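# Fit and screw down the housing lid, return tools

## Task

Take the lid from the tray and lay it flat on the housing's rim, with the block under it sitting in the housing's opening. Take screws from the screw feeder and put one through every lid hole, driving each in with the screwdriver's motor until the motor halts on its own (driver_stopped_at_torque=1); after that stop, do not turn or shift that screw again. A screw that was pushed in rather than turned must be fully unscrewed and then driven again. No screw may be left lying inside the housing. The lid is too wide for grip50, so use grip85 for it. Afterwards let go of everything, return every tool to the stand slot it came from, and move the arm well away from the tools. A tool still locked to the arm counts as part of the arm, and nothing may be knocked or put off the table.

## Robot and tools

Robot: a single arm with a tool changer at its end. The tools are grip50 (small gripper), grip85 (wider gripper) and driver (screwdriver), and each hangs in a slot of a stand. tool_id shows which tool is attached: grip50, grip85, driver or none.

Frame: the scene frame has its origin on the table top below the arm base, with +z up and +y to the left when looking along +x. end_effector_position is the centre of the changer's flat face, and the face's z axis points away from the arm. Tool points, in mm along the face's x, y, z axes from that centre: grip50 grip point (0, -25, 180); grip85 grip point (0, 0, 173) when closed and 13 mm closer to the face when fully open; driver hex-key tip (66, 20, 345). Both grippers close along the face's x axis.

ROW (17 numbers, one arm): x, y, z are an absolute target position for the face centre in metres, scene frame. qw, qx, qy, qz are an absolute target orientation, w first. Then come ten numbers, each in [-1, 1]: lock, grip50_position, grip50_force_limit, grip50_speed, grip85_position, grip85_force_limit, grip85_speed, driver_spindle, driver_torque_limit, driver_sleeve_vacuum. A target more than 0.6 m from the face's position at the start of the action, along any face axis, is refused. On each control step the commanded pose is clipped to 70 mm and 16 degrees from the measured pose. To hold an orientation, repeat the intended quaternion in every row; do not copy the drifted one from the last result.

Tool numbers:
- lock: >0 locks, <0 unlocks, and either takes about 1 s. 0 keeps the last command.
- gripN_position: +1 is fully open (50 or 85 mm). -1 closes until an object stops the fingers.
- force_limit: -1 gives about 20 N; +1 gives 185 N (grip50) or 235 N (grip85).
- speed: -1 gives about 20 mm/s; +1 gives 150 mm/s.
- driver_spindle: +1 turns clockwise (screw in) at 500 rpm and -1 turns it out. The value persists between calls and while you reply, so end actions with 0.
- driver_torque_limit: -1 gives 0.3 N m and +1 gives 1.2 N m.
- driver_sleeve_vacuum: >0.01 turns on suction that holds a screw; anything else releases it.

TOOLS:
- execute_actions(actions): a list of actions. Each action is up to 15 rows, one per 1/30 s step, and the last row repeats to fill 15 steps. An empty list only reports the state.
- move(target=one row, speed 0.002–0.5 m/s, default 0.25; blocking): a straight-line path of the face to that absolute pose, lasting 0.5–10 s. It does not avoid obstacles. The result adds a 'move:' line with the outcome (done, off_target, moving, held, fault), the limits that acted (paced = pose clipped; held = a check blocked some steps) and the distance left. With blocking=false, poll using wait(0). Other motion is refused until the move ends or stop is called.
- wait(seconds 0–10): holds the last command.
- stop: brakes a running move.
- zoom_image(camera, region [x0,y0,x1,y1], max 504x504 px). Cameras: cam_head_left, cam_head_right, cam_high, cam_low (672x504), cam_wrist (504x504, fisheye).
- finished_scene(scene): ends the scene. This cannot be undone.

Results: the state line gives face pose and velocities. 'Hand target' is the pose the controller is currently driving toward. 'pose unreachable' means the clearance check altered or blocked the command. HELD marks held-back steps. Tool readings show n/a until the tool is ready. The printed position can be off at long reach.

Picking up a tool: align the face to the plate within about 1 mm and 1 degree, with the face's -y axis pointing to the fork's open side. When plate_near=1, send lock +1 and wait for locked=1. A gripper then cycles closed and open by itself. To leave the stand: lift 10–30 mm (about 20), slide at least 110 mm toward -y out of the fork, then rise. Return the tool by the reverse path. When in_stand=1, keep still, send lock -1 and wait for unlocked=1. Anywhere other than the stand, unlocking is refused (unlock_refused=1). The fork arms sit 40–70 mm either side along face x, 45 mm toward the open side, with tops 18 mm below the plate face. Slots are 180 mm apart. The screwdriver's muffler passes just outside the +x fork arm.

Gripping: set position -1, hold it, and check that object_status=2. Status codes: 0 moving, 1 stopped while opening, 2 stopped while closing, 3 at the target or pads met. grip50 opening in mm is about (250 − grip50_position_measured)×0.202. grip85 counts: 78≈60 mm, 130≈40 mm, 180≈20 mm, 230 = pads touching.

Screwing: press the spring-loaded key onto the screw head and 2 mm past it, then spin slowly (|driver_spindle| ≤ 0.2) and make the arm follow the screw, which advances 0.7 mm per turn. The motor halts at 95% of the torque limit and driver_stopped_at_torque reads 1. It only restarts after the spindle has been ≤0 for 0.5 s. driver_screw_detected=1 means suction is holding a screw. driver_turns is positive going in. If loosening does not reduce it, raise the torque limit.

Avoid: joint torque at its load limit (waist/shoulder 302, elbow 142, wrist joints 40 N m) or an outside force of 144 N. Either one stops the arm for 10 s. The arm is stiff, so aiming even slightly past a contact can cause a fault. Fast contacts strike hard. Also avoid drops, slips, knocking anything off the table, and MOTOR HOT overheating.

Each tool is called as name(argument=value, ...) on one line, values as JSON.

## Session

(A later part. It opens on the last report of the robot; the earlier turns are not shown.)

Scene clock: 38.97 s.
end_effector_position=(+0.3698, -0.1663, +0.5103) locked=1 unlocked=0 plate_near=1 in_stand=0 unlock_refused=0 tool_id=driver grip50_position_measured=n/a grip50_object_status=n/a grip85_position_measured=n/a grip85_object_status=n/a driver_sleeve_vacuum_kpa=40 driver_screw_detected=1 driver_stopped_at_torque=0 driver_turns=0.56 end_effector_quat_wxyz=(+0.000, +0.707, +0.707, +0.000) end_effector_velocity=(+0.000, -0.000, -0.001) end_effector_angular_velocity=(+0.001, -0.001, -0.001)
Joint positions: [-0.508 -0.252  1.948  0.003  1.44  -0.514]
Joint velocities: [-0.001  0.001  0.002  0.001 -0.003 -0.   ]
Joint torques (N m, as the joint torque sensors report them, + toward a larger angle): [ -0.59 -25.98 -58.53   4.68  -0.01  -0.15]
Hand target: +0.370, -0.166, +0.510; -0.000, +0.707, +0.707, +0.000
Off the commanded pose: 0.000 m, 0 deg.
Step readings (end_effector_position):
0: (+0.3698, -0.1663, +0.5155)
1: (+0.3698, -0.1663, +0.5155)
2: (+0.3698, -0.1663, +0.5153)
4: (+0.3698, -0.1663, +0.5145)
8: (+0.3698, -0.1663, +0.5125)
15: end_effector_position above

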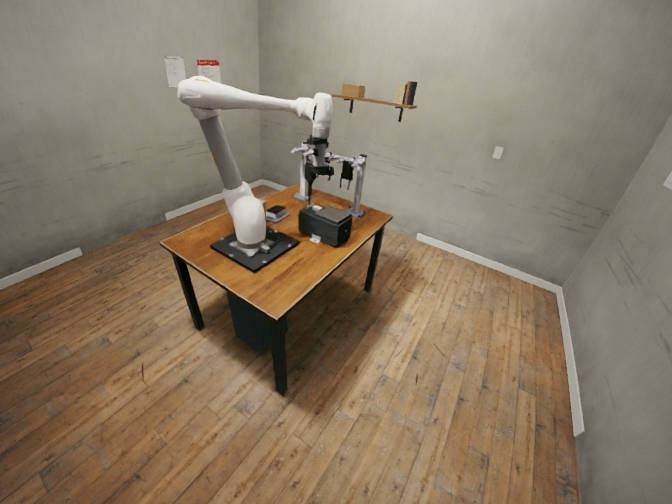

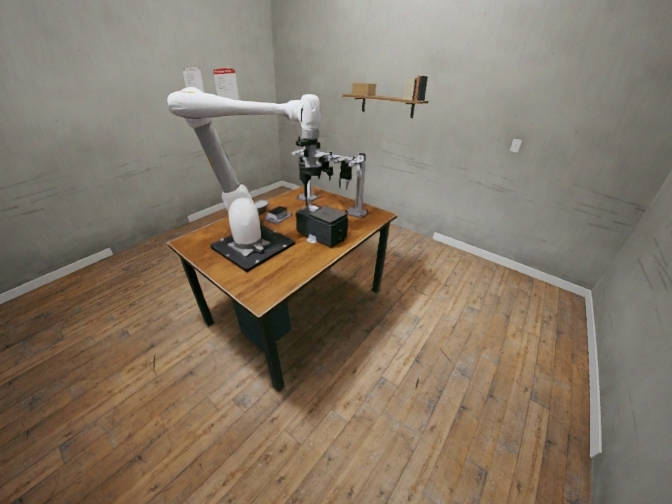

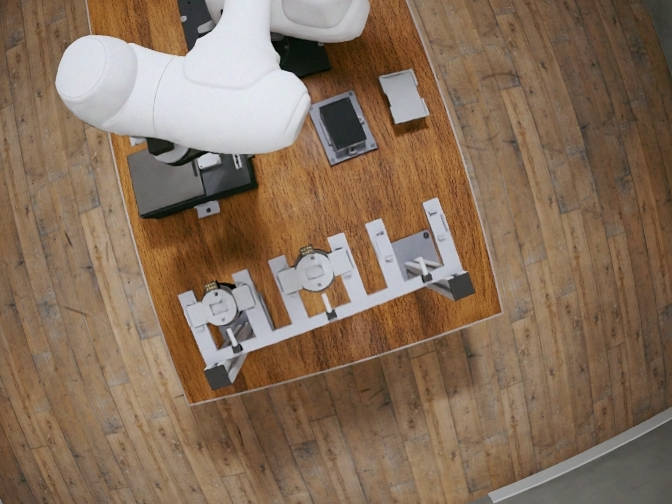

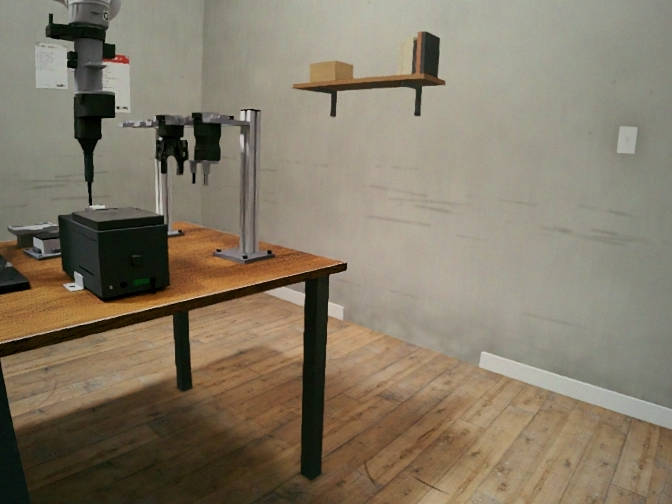

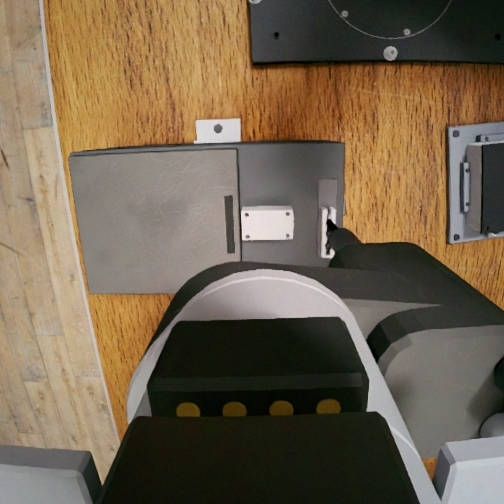

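move(target=[0.3698,-0.1663,0.535,0,0.7071,0.7071,0,0,0,0,0,1,-0.5,-0.5,0,0,1], speed=0.07)

move(target=[0.3008,0.1274,0.434,0,0.7071,0.7071,0,0,0,0,0,1,-0.5,-0.5,0,0,1], speed=0.3)

zoom_image(camera="cam_wrist", region=[300, 180, 360, 240])

zoom_image(camera="cam_low", region=[10, 205, 70, 255])

Scene clock: 40.00 s.
end_effector_position=(+0.3698, -0.1663, +0.5349) locked=1 unlocked=0 plate_near=1 in_stand=0 unlock_refused=0 tool_id=driver grip50_position_measured=n/a grip50_object_status=n/a grip85_position_measured=n/a grip85_object_status=n/a driver_sleeve_vacuum_kpa=39 driver_screw_detected=1 driver_stopped_at_torque=0 driver_turns=0.56 end_effector_quat_wxyz=(-0.000, +0.707, +0.707, -0.000) end_effector_velocity=(-0.000, -0.000, +0.001) end_effector_angular_velocity=(-0.001, -0.000, -0.000)
Joint positions: [-0.508 -0.257  1.907  0.003  1.486 -0.514]
Joint velocities: [ 0.    -0.001 -0.001 -0.001  0.     0.001]
Joint torques (N m, as the joint torque sensors report them, + toward a larger angle): [ -0.49 -26.54 -61.09   4.95  -0.11  -0.09]
Hand target: +0.370, -0.166, +0.535; +0.000, +0.707, +0.707, -0.000
Off the commanded pose: 0.000 m, 0 deg.
move: done

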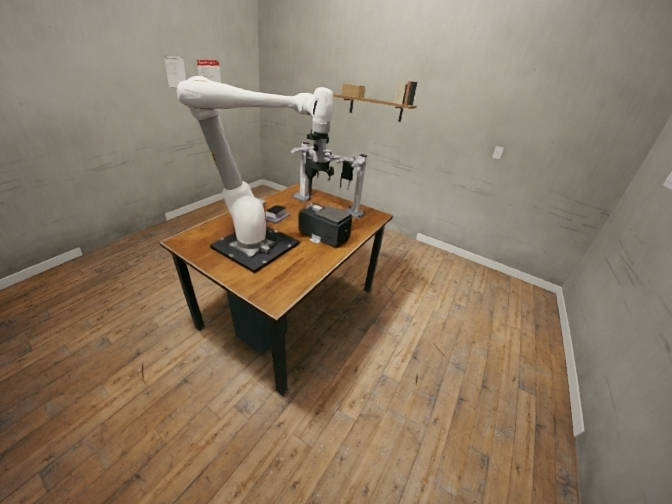

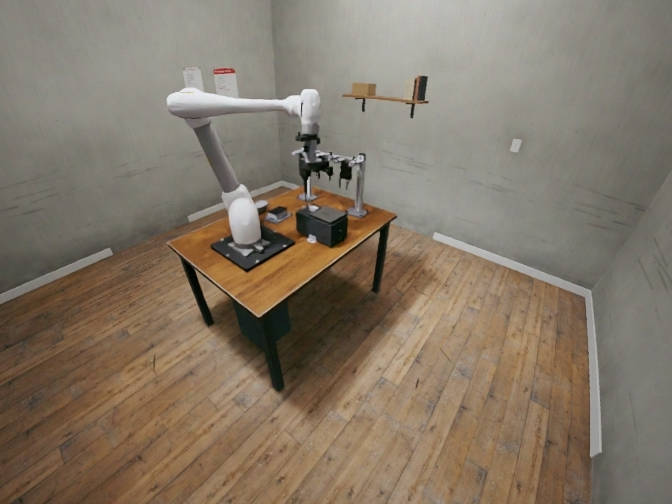

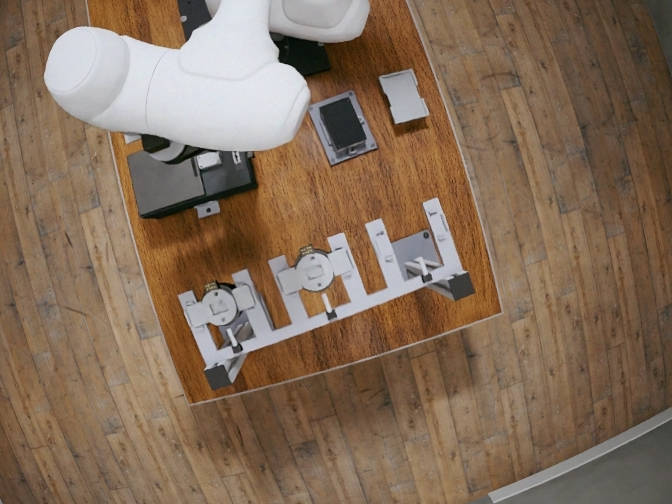

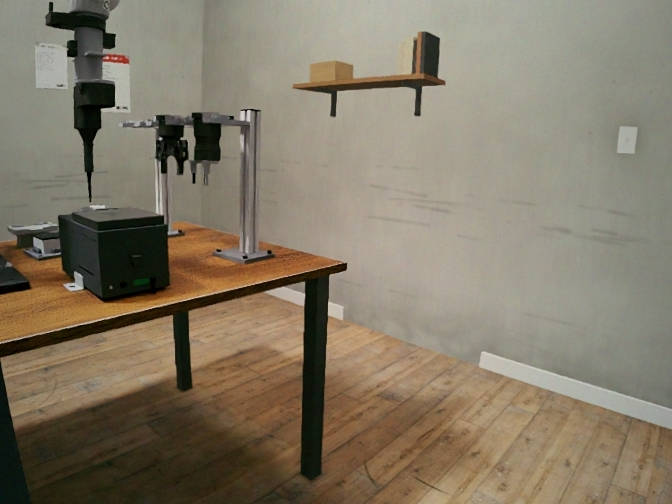

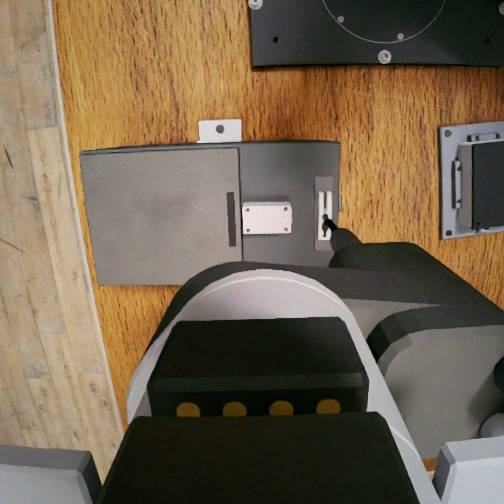

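Scene clock: 41.60 s.
end_effector_position=(+0.3006, +0.1273, +0.4339) locked=1 unlocked=0 plate_near=1 in_stand=0 unlock_refused=0 tool_id=driver grip50_position_measured=n/a grip50_object_status=n/a grip85_position_measured=n/a grip85_object_status=n/a driver_sleeve_vacuum_kpa=39 driver_screw_detected=1 driver_stopped_at_torque=0 driver_turns=0.56 end_effector_quat_wxyz=(-0.000, +0.707, +0.707, +0.000) end_effector_velocity=(+0.001, +0.001, +0.001) end_effector_angular_velocity=(-0.000, -0.002, +0.001)
Joint positions: [ 0.303 -0.37   2.165 -0.001  1.34   0.298]
Joint velocities: [ 0.002  0.001 -0.002 -0.001 -0.001  0.001]
Joint torques (N m, as the joint torque sensors report them, + toward a larger angle): [ -2.86 -14.27 -59.4    4.85  -1.01   0.1 ]
Hand target: +0.301, +0.127, +0.434; -0.000, +0.707, +0.707, +0.000
Off the commanded pose: 0.000 m, 0 deg.
move: done

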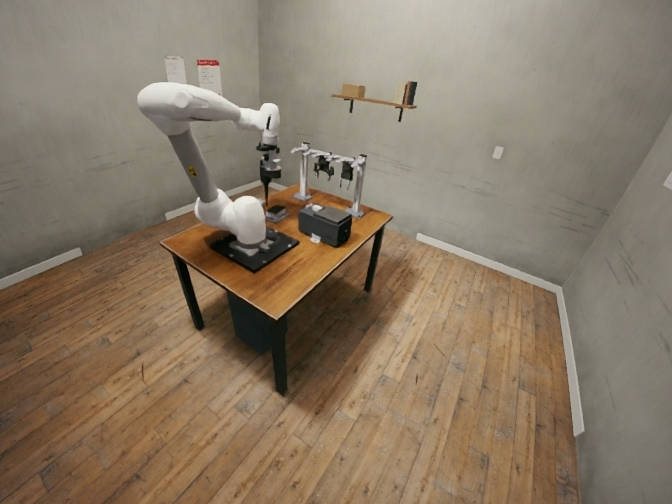

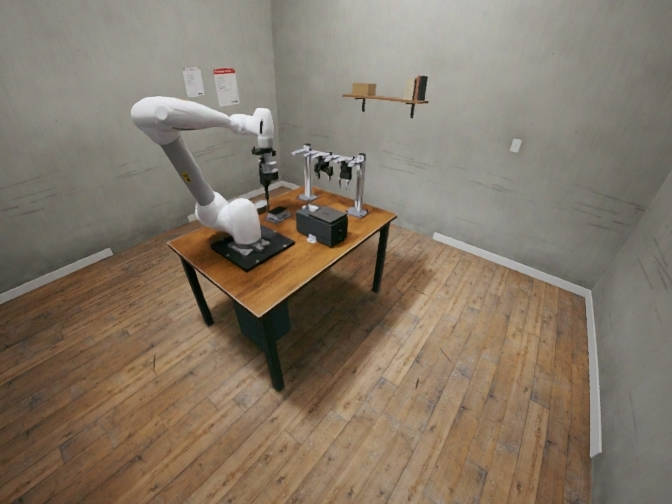

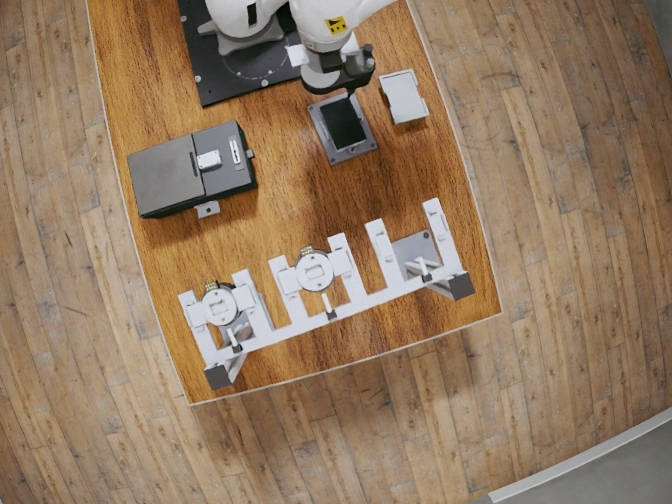

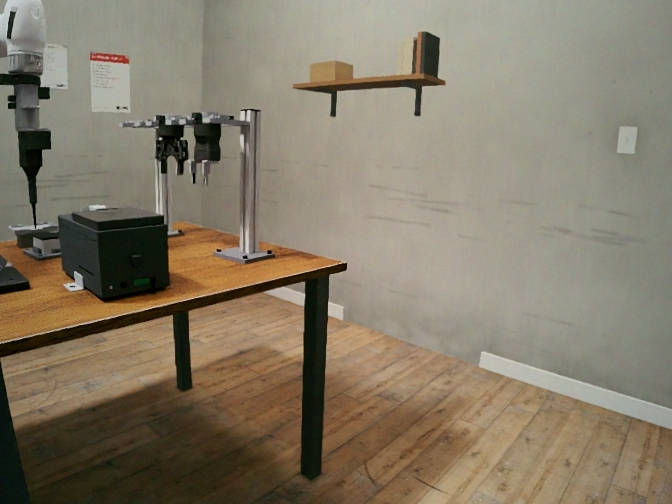

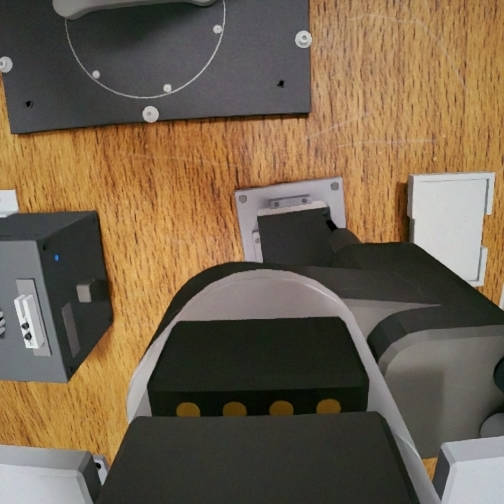

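Region (300, 180, 360, 240) of cam_wrist's 504x504 image, scaled by 8.400, with more detail than that image has.

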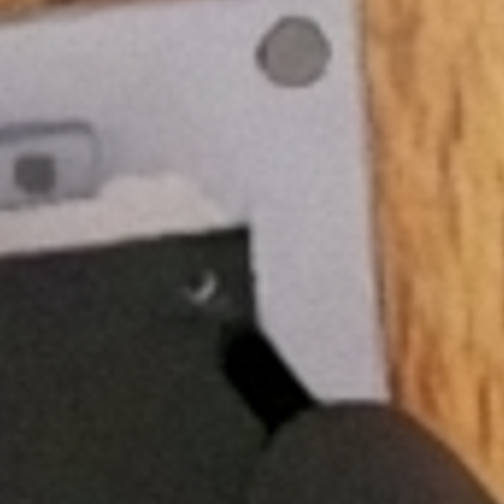

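Region (10, 205, 70, 255) of cam_low's 672x504 image, scaled by 8.400, with more detail than that image has.

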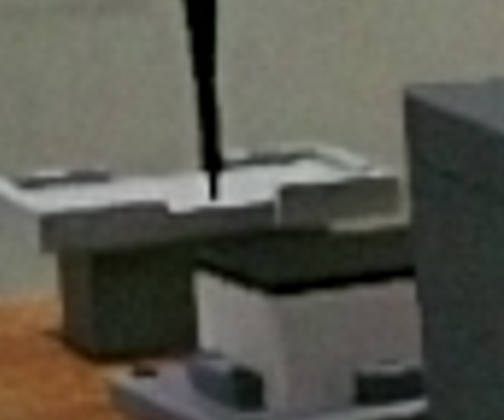

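move(target=[0.2997,0.1274,0.423,0,0.7071,0.7071,0,0,0,0,0,1,-0.5,-0.5,0,0,1], speed=0.04)

zoom_image(camera="cam_wrist", region=[310, 200, 350, 240])

zoom_image(camera="cam_low", region=[10, 205, 70, 255])

Scene clock: 42.67 s.
end_effector_position=(+0.2997, +0.1274, +0.4230) locked=1 unlocked=0 plate_near=1 in_stand=0 unlock_refused=0 tool_id=driver grip50_position_measured=n/a grip50_object_status=n/a grip85_position_measured=n/a grip85_object_status=n/a driver_sleeve_vacuum_kpa=39 driver_screw_detected=1 driver_stopped_at_torque=0 driver_turns=0.56 end_effector_quat_wxyz=(+0.000, +0.707, +0.707, +0.000) end_effector_velocity=(-0.000, +0.000, -0.001) end_effector_angular_velocity=(+0.001, -0.000, +0.001)
Joint positions: [ 0.305 -0.366  2.183 -0.002  1.319  0.299]
Joint velocities: [ 0.001  0.     0.001  0.001 -0.002 -0.   ]
Joint torques (N m, as the joint torque sensors report them, + toward a larger angle): [ -1.   -14.12 -59.97   4.72  -1.06   0.05]
Hand target: +0.300, +0.127, +0.423; -0.000, +0.707, +0.707, +0.000
Off the commanded pose: 0.000 m, 0 deg.
move: done

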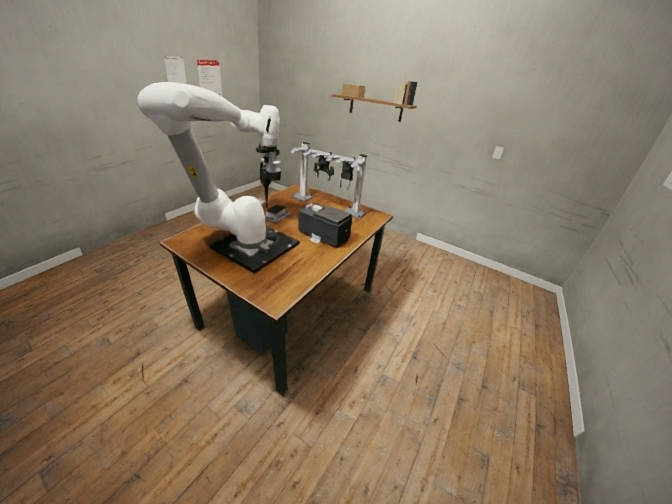

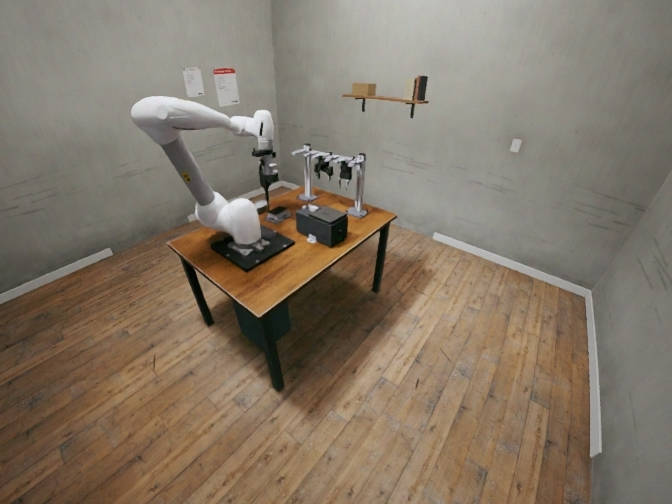

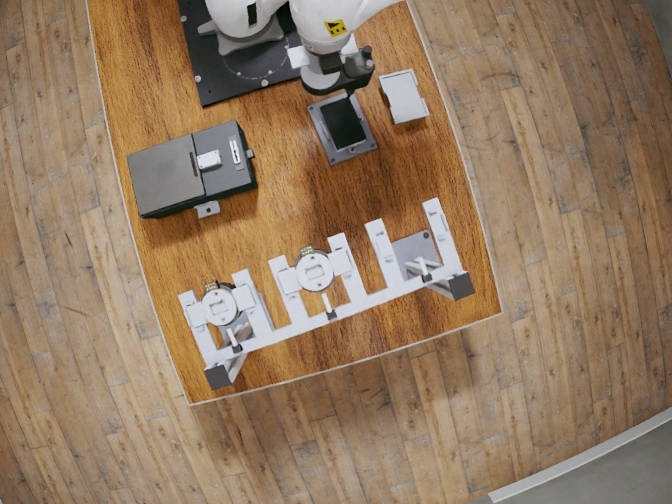

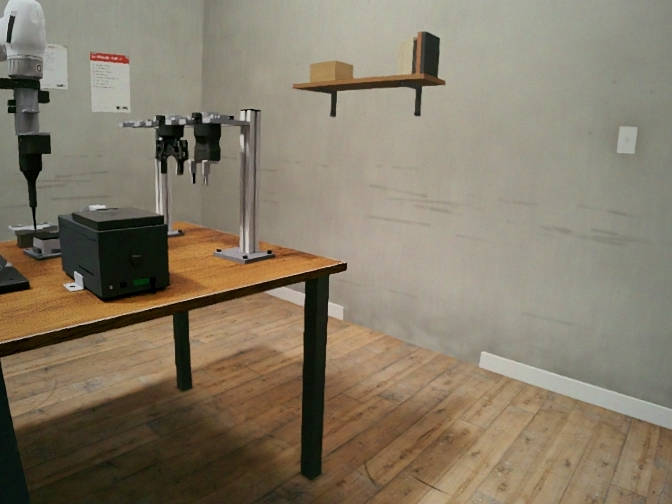

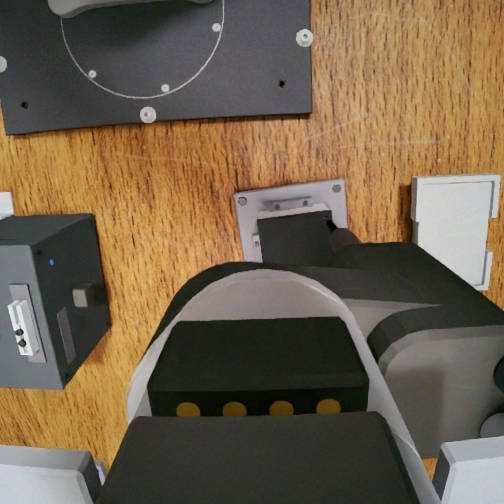

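Region (310, 200, 350, 240) of cam_wrist's 504x504 image, scaled by 12.600, with more detail than that image has.

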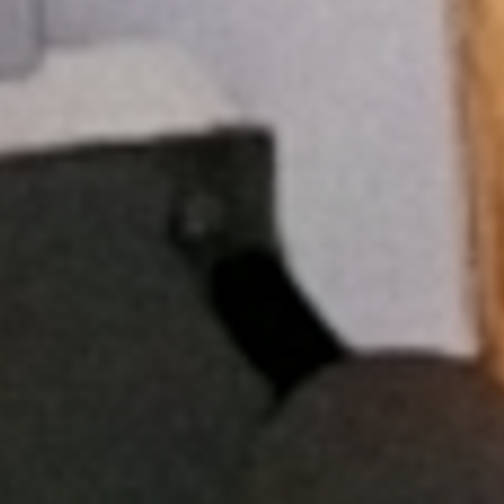

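Region (10, 205, 70, 255) of cam_low's 672x504 image, scaled by 8.400, with more detail than that image has.

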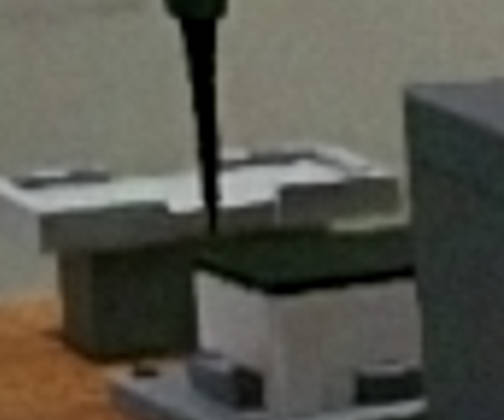

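move(target=[0.2996,0.1274,0.413,0,0.7071,0.7071,0,0,0,0,0,1,-0.5,-0.5,0,0,1], speed=0.015)

zoom_image(camera="cam_low", region=[20, 215, 50, 245])

Scene clock: 43.73 s.
end_effector_position=(+0.2996, +0.1274, +0.4130) locked=1 unlocked=0 plate_near=1 in_stand=0 unlock_refused=0 tool_id=driver grip50_position_measured=n/a grip50_object_status=n/a grip85_position_measured=n/a grip85_object_status=n/a driver_sleeve_vacuum_kpa=39 driver_screw_detected=1 driver_stopped_at_torque=0 driver_turns=0.56 end_effector_quat_wxyz=(+0.000, +0.707, +0.707, +0.000) end_effector_velocity=(-0.000, +0.000, -0.000) end_effector_angular_velocity=(+0.001, -0.000, -0.000)
Joint positions: [ 0.305 -0.361  2.198 -0.002  1.298  0.299]
Joint velocities: [-0.    -0.     0.001  0.001 -0.001 -0.   ]
Joint torques (N m, as the joint torque sensors report them, + toward a larger angle): [  0.   -15.46 -59.24   4.73  -0.62   0.12]
Hand target: +0.300, +0.127, +0.413; -0.000, +0.707, +0.707, +0.000
Off the commanded pose: 0.000 m, 0 deg.
move: done

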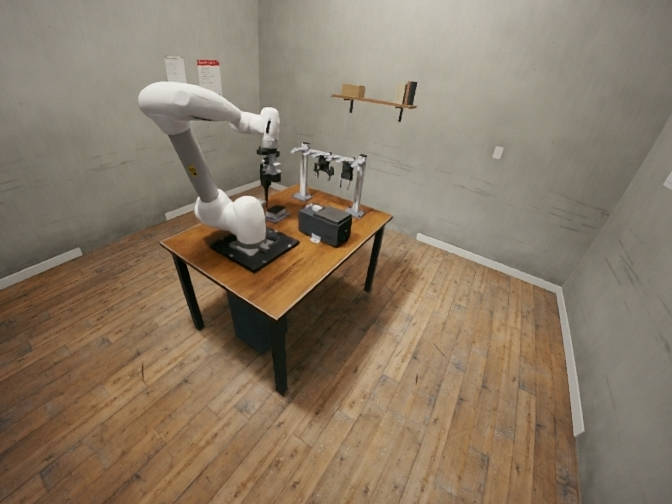

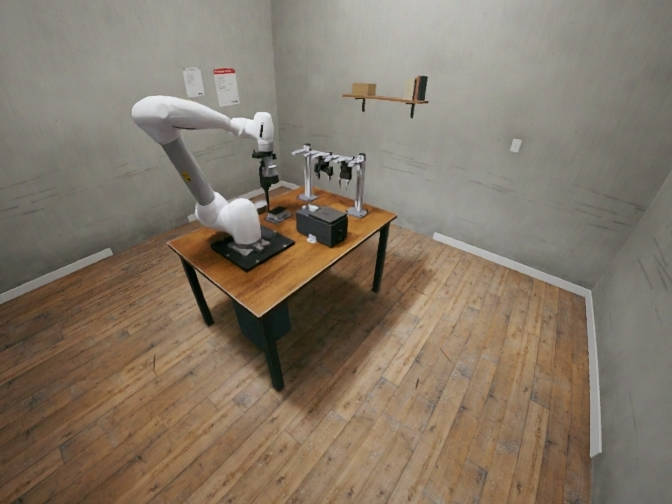

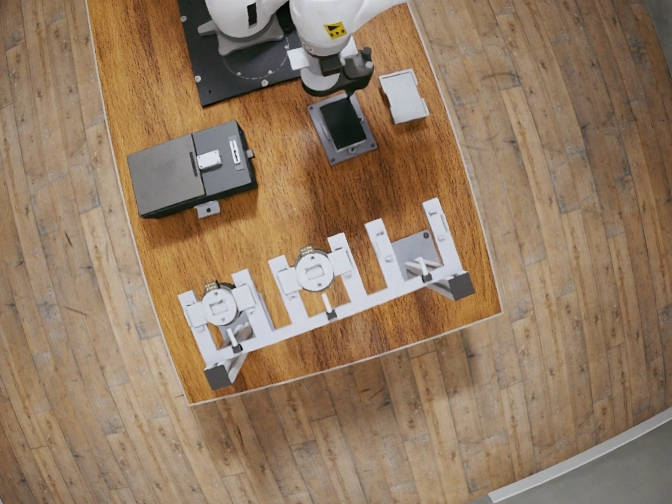

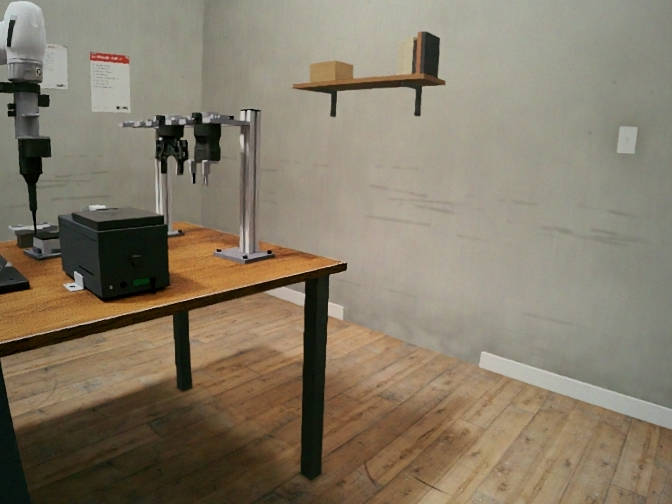

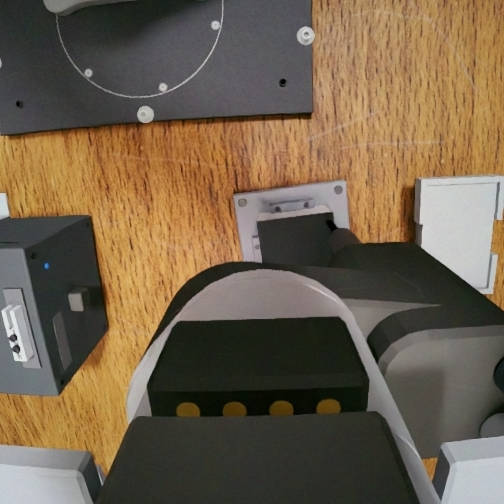

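Region (20, 215, 50, 245) of cam_low's 672x504 image, scaled by 16.800, with more detail than that image has.

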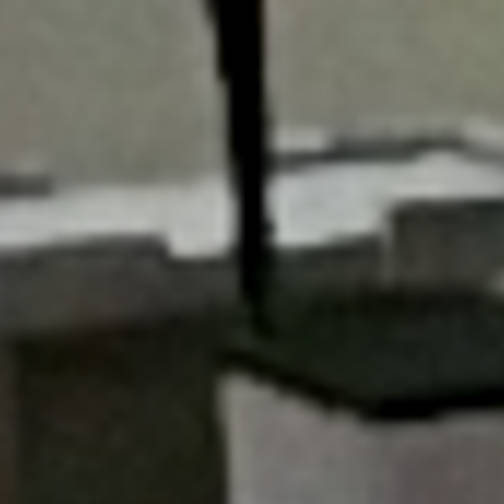

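No load. Continue down.

move(target=[0.2996,0.1274,0.4095,0,0.7071,0.7071,0,0,0,0,0,1,-0.5,-0.5,0,0,1], speed=0.01)

execute_actions(actions=[])

Scene clock: 44.53 s.
end_effector_position=(+0.2996, +0.1274, +0.4095) locked=1 unlocked=0 plate_near=1 in_stand=0 unlock_refused=0 tool_id=driver grip50_position_measured=n/a grip50_object_status=n/a grip85_position_measured=n/a grip85_object_status=n/a driver_sleeve_vacuum_kpa=39 driver_screw_detected=1 driver_stopped_at_torque=0 driver_turns=0.56 end_effector_quat_wxyz=(+0.000, +0.707, +0.707, +0.000) end_effector_velocity=(-0.000, -0.000, -0.000) end_effector_angular_velocity=(-0.001, +0.001, +0.000)
Joint positions: [ 0.305 -0.359  2.204 -0.002  1.291  0.299]
Joint velocities: [-0.    -0.     0.    -0.     0.001 -0.   ]
Joint torques (N m, as the joint torque sensors report them, + toward a larger angle): [ -1.93 -13.88 -59.68   4.65  -0.79  -0.06]
Hand target: +0.300, +0.127, +0.409; -0.000, +0.707, +0.707, +0.000
Off the commanded pose: 0.000 m, 0 deg.
move: done

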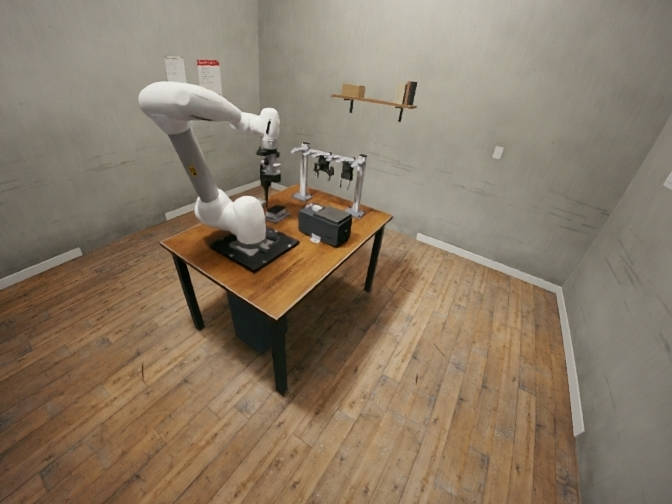

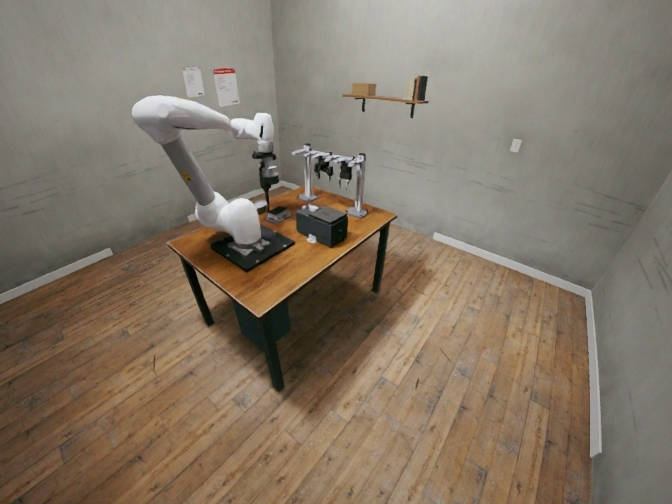

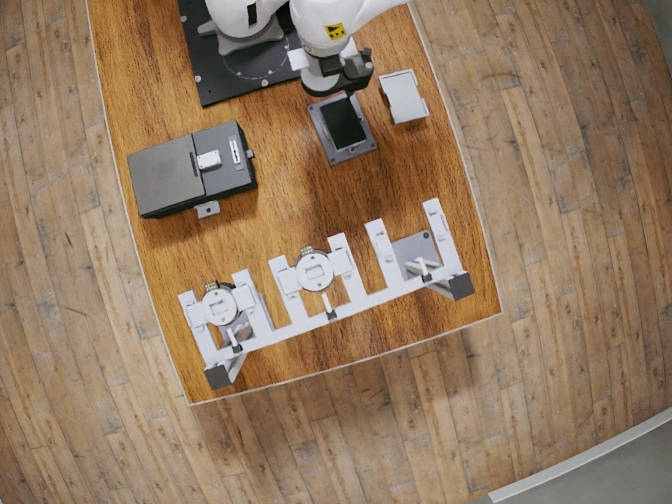

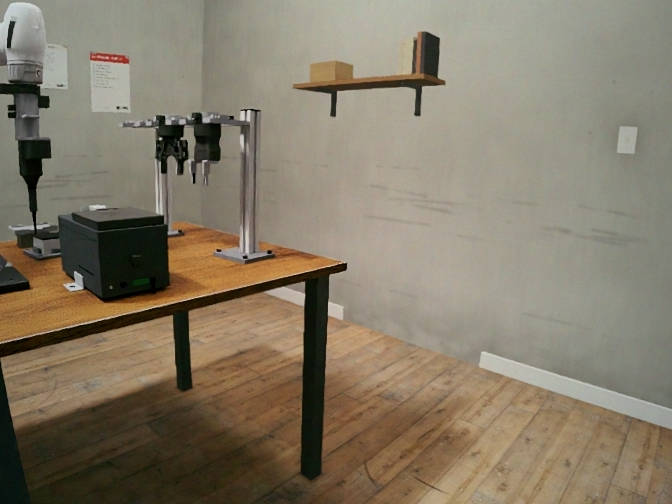

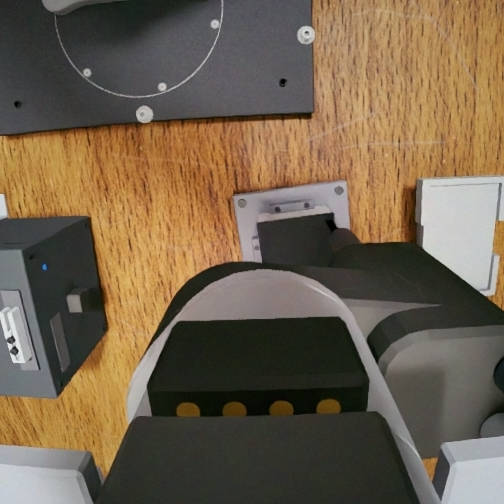

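Scene clock: 44.53 s.
end_effector_position=(+0.2996, +0.1274, +0.4095) locked=1 unlocked=0 plate_near=1 in_stand=0 unlock_refused=0 tool_id=driver grip50_position_measured=n/a grip50_object_status=n/a grip85_position_measured=n/a grip85_object_status=n/a driver_sleeve_vacuum_kpa=39 driver_screw_detected=1 driver_stopped_at_torque=0 driver_turns=0.56 end_effector_quat_wxyz=(+0.000, +0.707, +0.707, +0.000) end_effector_velocity=(-0.000, -0.000, -0.000) end_effector_angular_velocity=(-0.001, +0.001, +0.000)
Joint positions: [ 0.305 -0.359  2.204 -0.002  1.291  0.299]
Joint velocities: [-0.    -0.     0.    -0.     0.001 -0.   ]
Joint torques (N m, as the joint torque sensors report them, + toward a larger angle): [ -1.93 -13.88 -59.68   4.65  -0.79  -0.06]
Hand target: +0.300, +0.127, +0.409; -0.000, +0.707, +0.707, +0.000
Off the commanded pose: 0.000 m, 0 deg.

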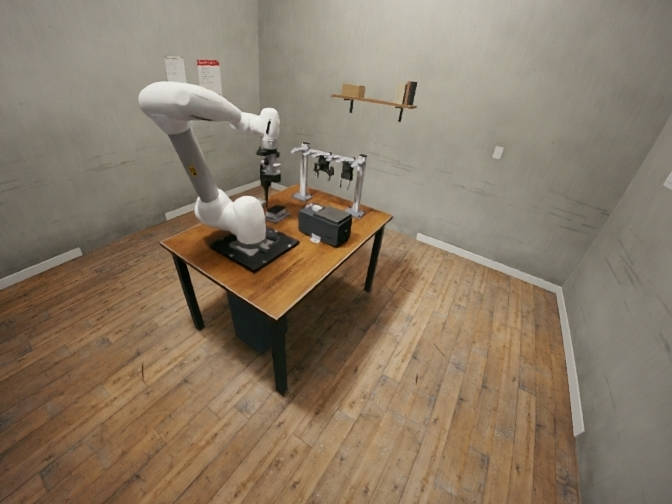

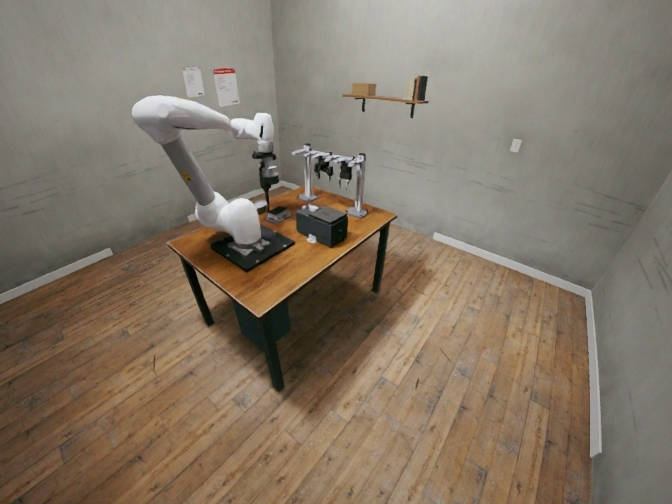

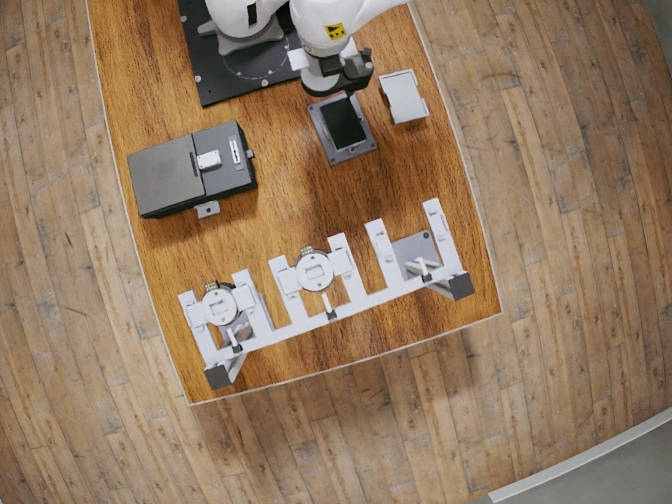

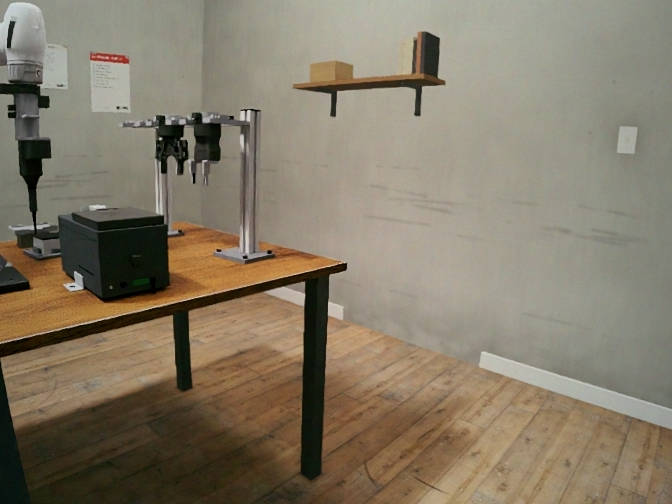

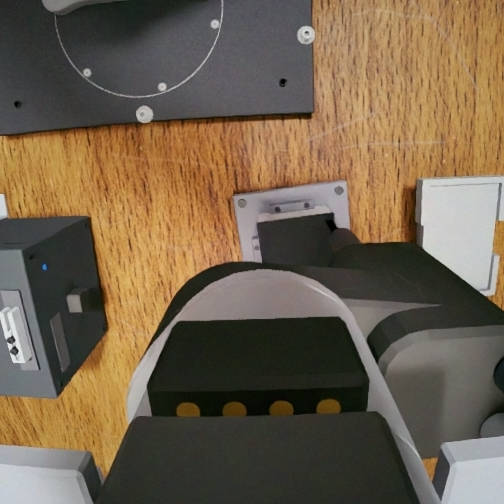

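execute_actions(actions=[[[0.2996,0.1274,0.4092,0,0.7071,0.7071,0,0,0,0,0,1,-0.5,-0.5,0,0,1],[0.2996,0.1274,0.4089,0,0.7071,0.7071,0,0,0,0,0,1,-0.5,-0.5,0,0,1],[0.2996,0.1274,0.4086,0,0.7071,0.7071,0,0,0,0,0,1,-0.5,-0.5,0,0,1],[0.2996,0.1274,0.4083,0,0.7071,0.7071,0,0,0,0,0,1,-0.5,-0.5,0,0,1],[0.2996,0.1274,0.4080,0,0.7071,0.7071,0,0,0,0,0,1,-0.5,-0.5,0,0,1],[0.2996,0.1274,0.4077,0,0.7071,0.7071,0,0,0,0,0,1,-0.5,-0.5,0,0,1],[0.2996,0.1274,0.4075,0,0.7071,0.7071,0,0,0,0,0,1,-0.5,-0.5,0,0,1]]])

Scene clock: 45.17 s.
end_effector_position=(+0.2996, +0.1274, +0.4075) locked=1 unlocked=0 plate_near=1 in_stand=0 unlock_refused=0 tool_id=driver grip50_position_measured=n/a grip50_object_status=n/a grip85_position_measured=n/a grip85_object_status=n/a driver_sleeve_vacuum_kpa=39 driver_screw_detected=1 driver_stopped_at_torque=0 driver_turns=0.56 end_effector_quat_wxyz=(+0.000, +0.707, +0.707, +0.000) end_effector_velocity=(-0.000, -0.000, -0.000) end_effector_angular_velocity=(+0.000, +0.001, -0.001)
Joint positions: [ 0.305 -0.358  2.207 -0.002  1.287  0.299]
Joint velocities: [-0.001  0.     0.     0.     0.001  0.001]
Joint torques (N m, as the joint torque sensors report them, + toward a larger angle): [ -0.47 -13.15 -57.4    5.03  -1.    -0.02]
Hand target: +0.300, +0.127, +0.407; -0.000, +0.707, +0.707, +0.000
Off the commanded pose: 0.000 m, 0 deg.
Step readings (end_effector_position):
0: (+0.2996, +0.1274, +0.4095)
1: (+0.2996, +0.1274, +0.4095)
2: (+0.2996, +0.1274, +0.4094)
4: (+0.2996, +0.1274, +0.4089)
8: (+0.2996, +0.1274, +0.4078)
15: end_effector_position above

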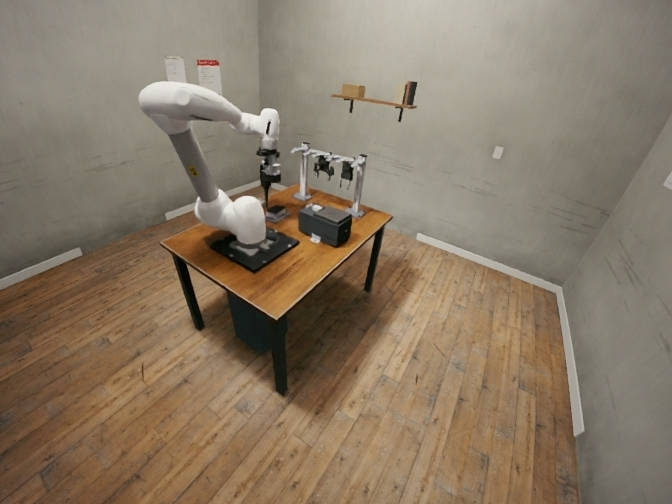

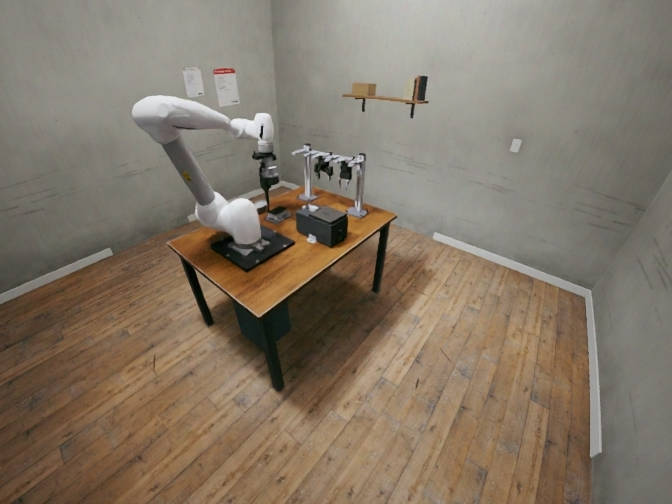

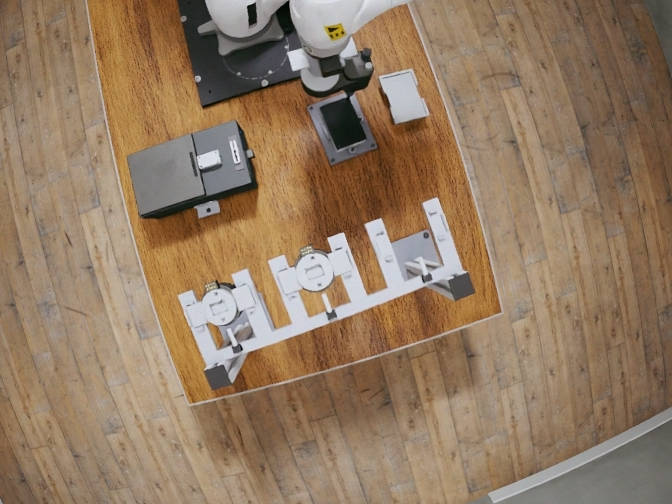

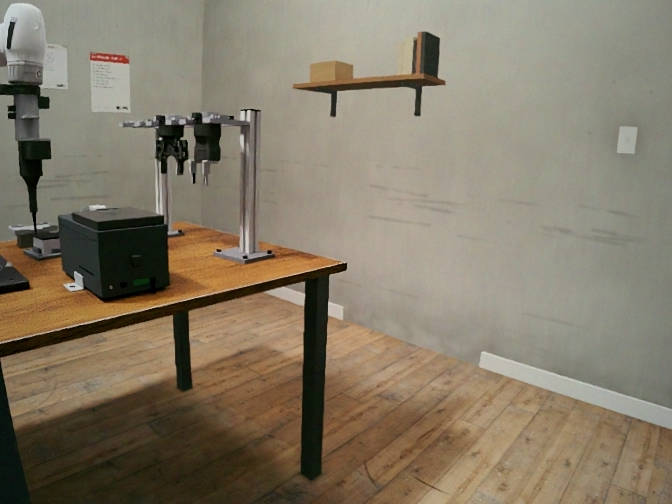

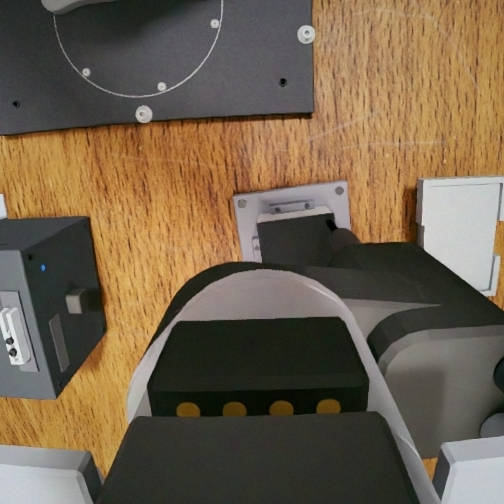

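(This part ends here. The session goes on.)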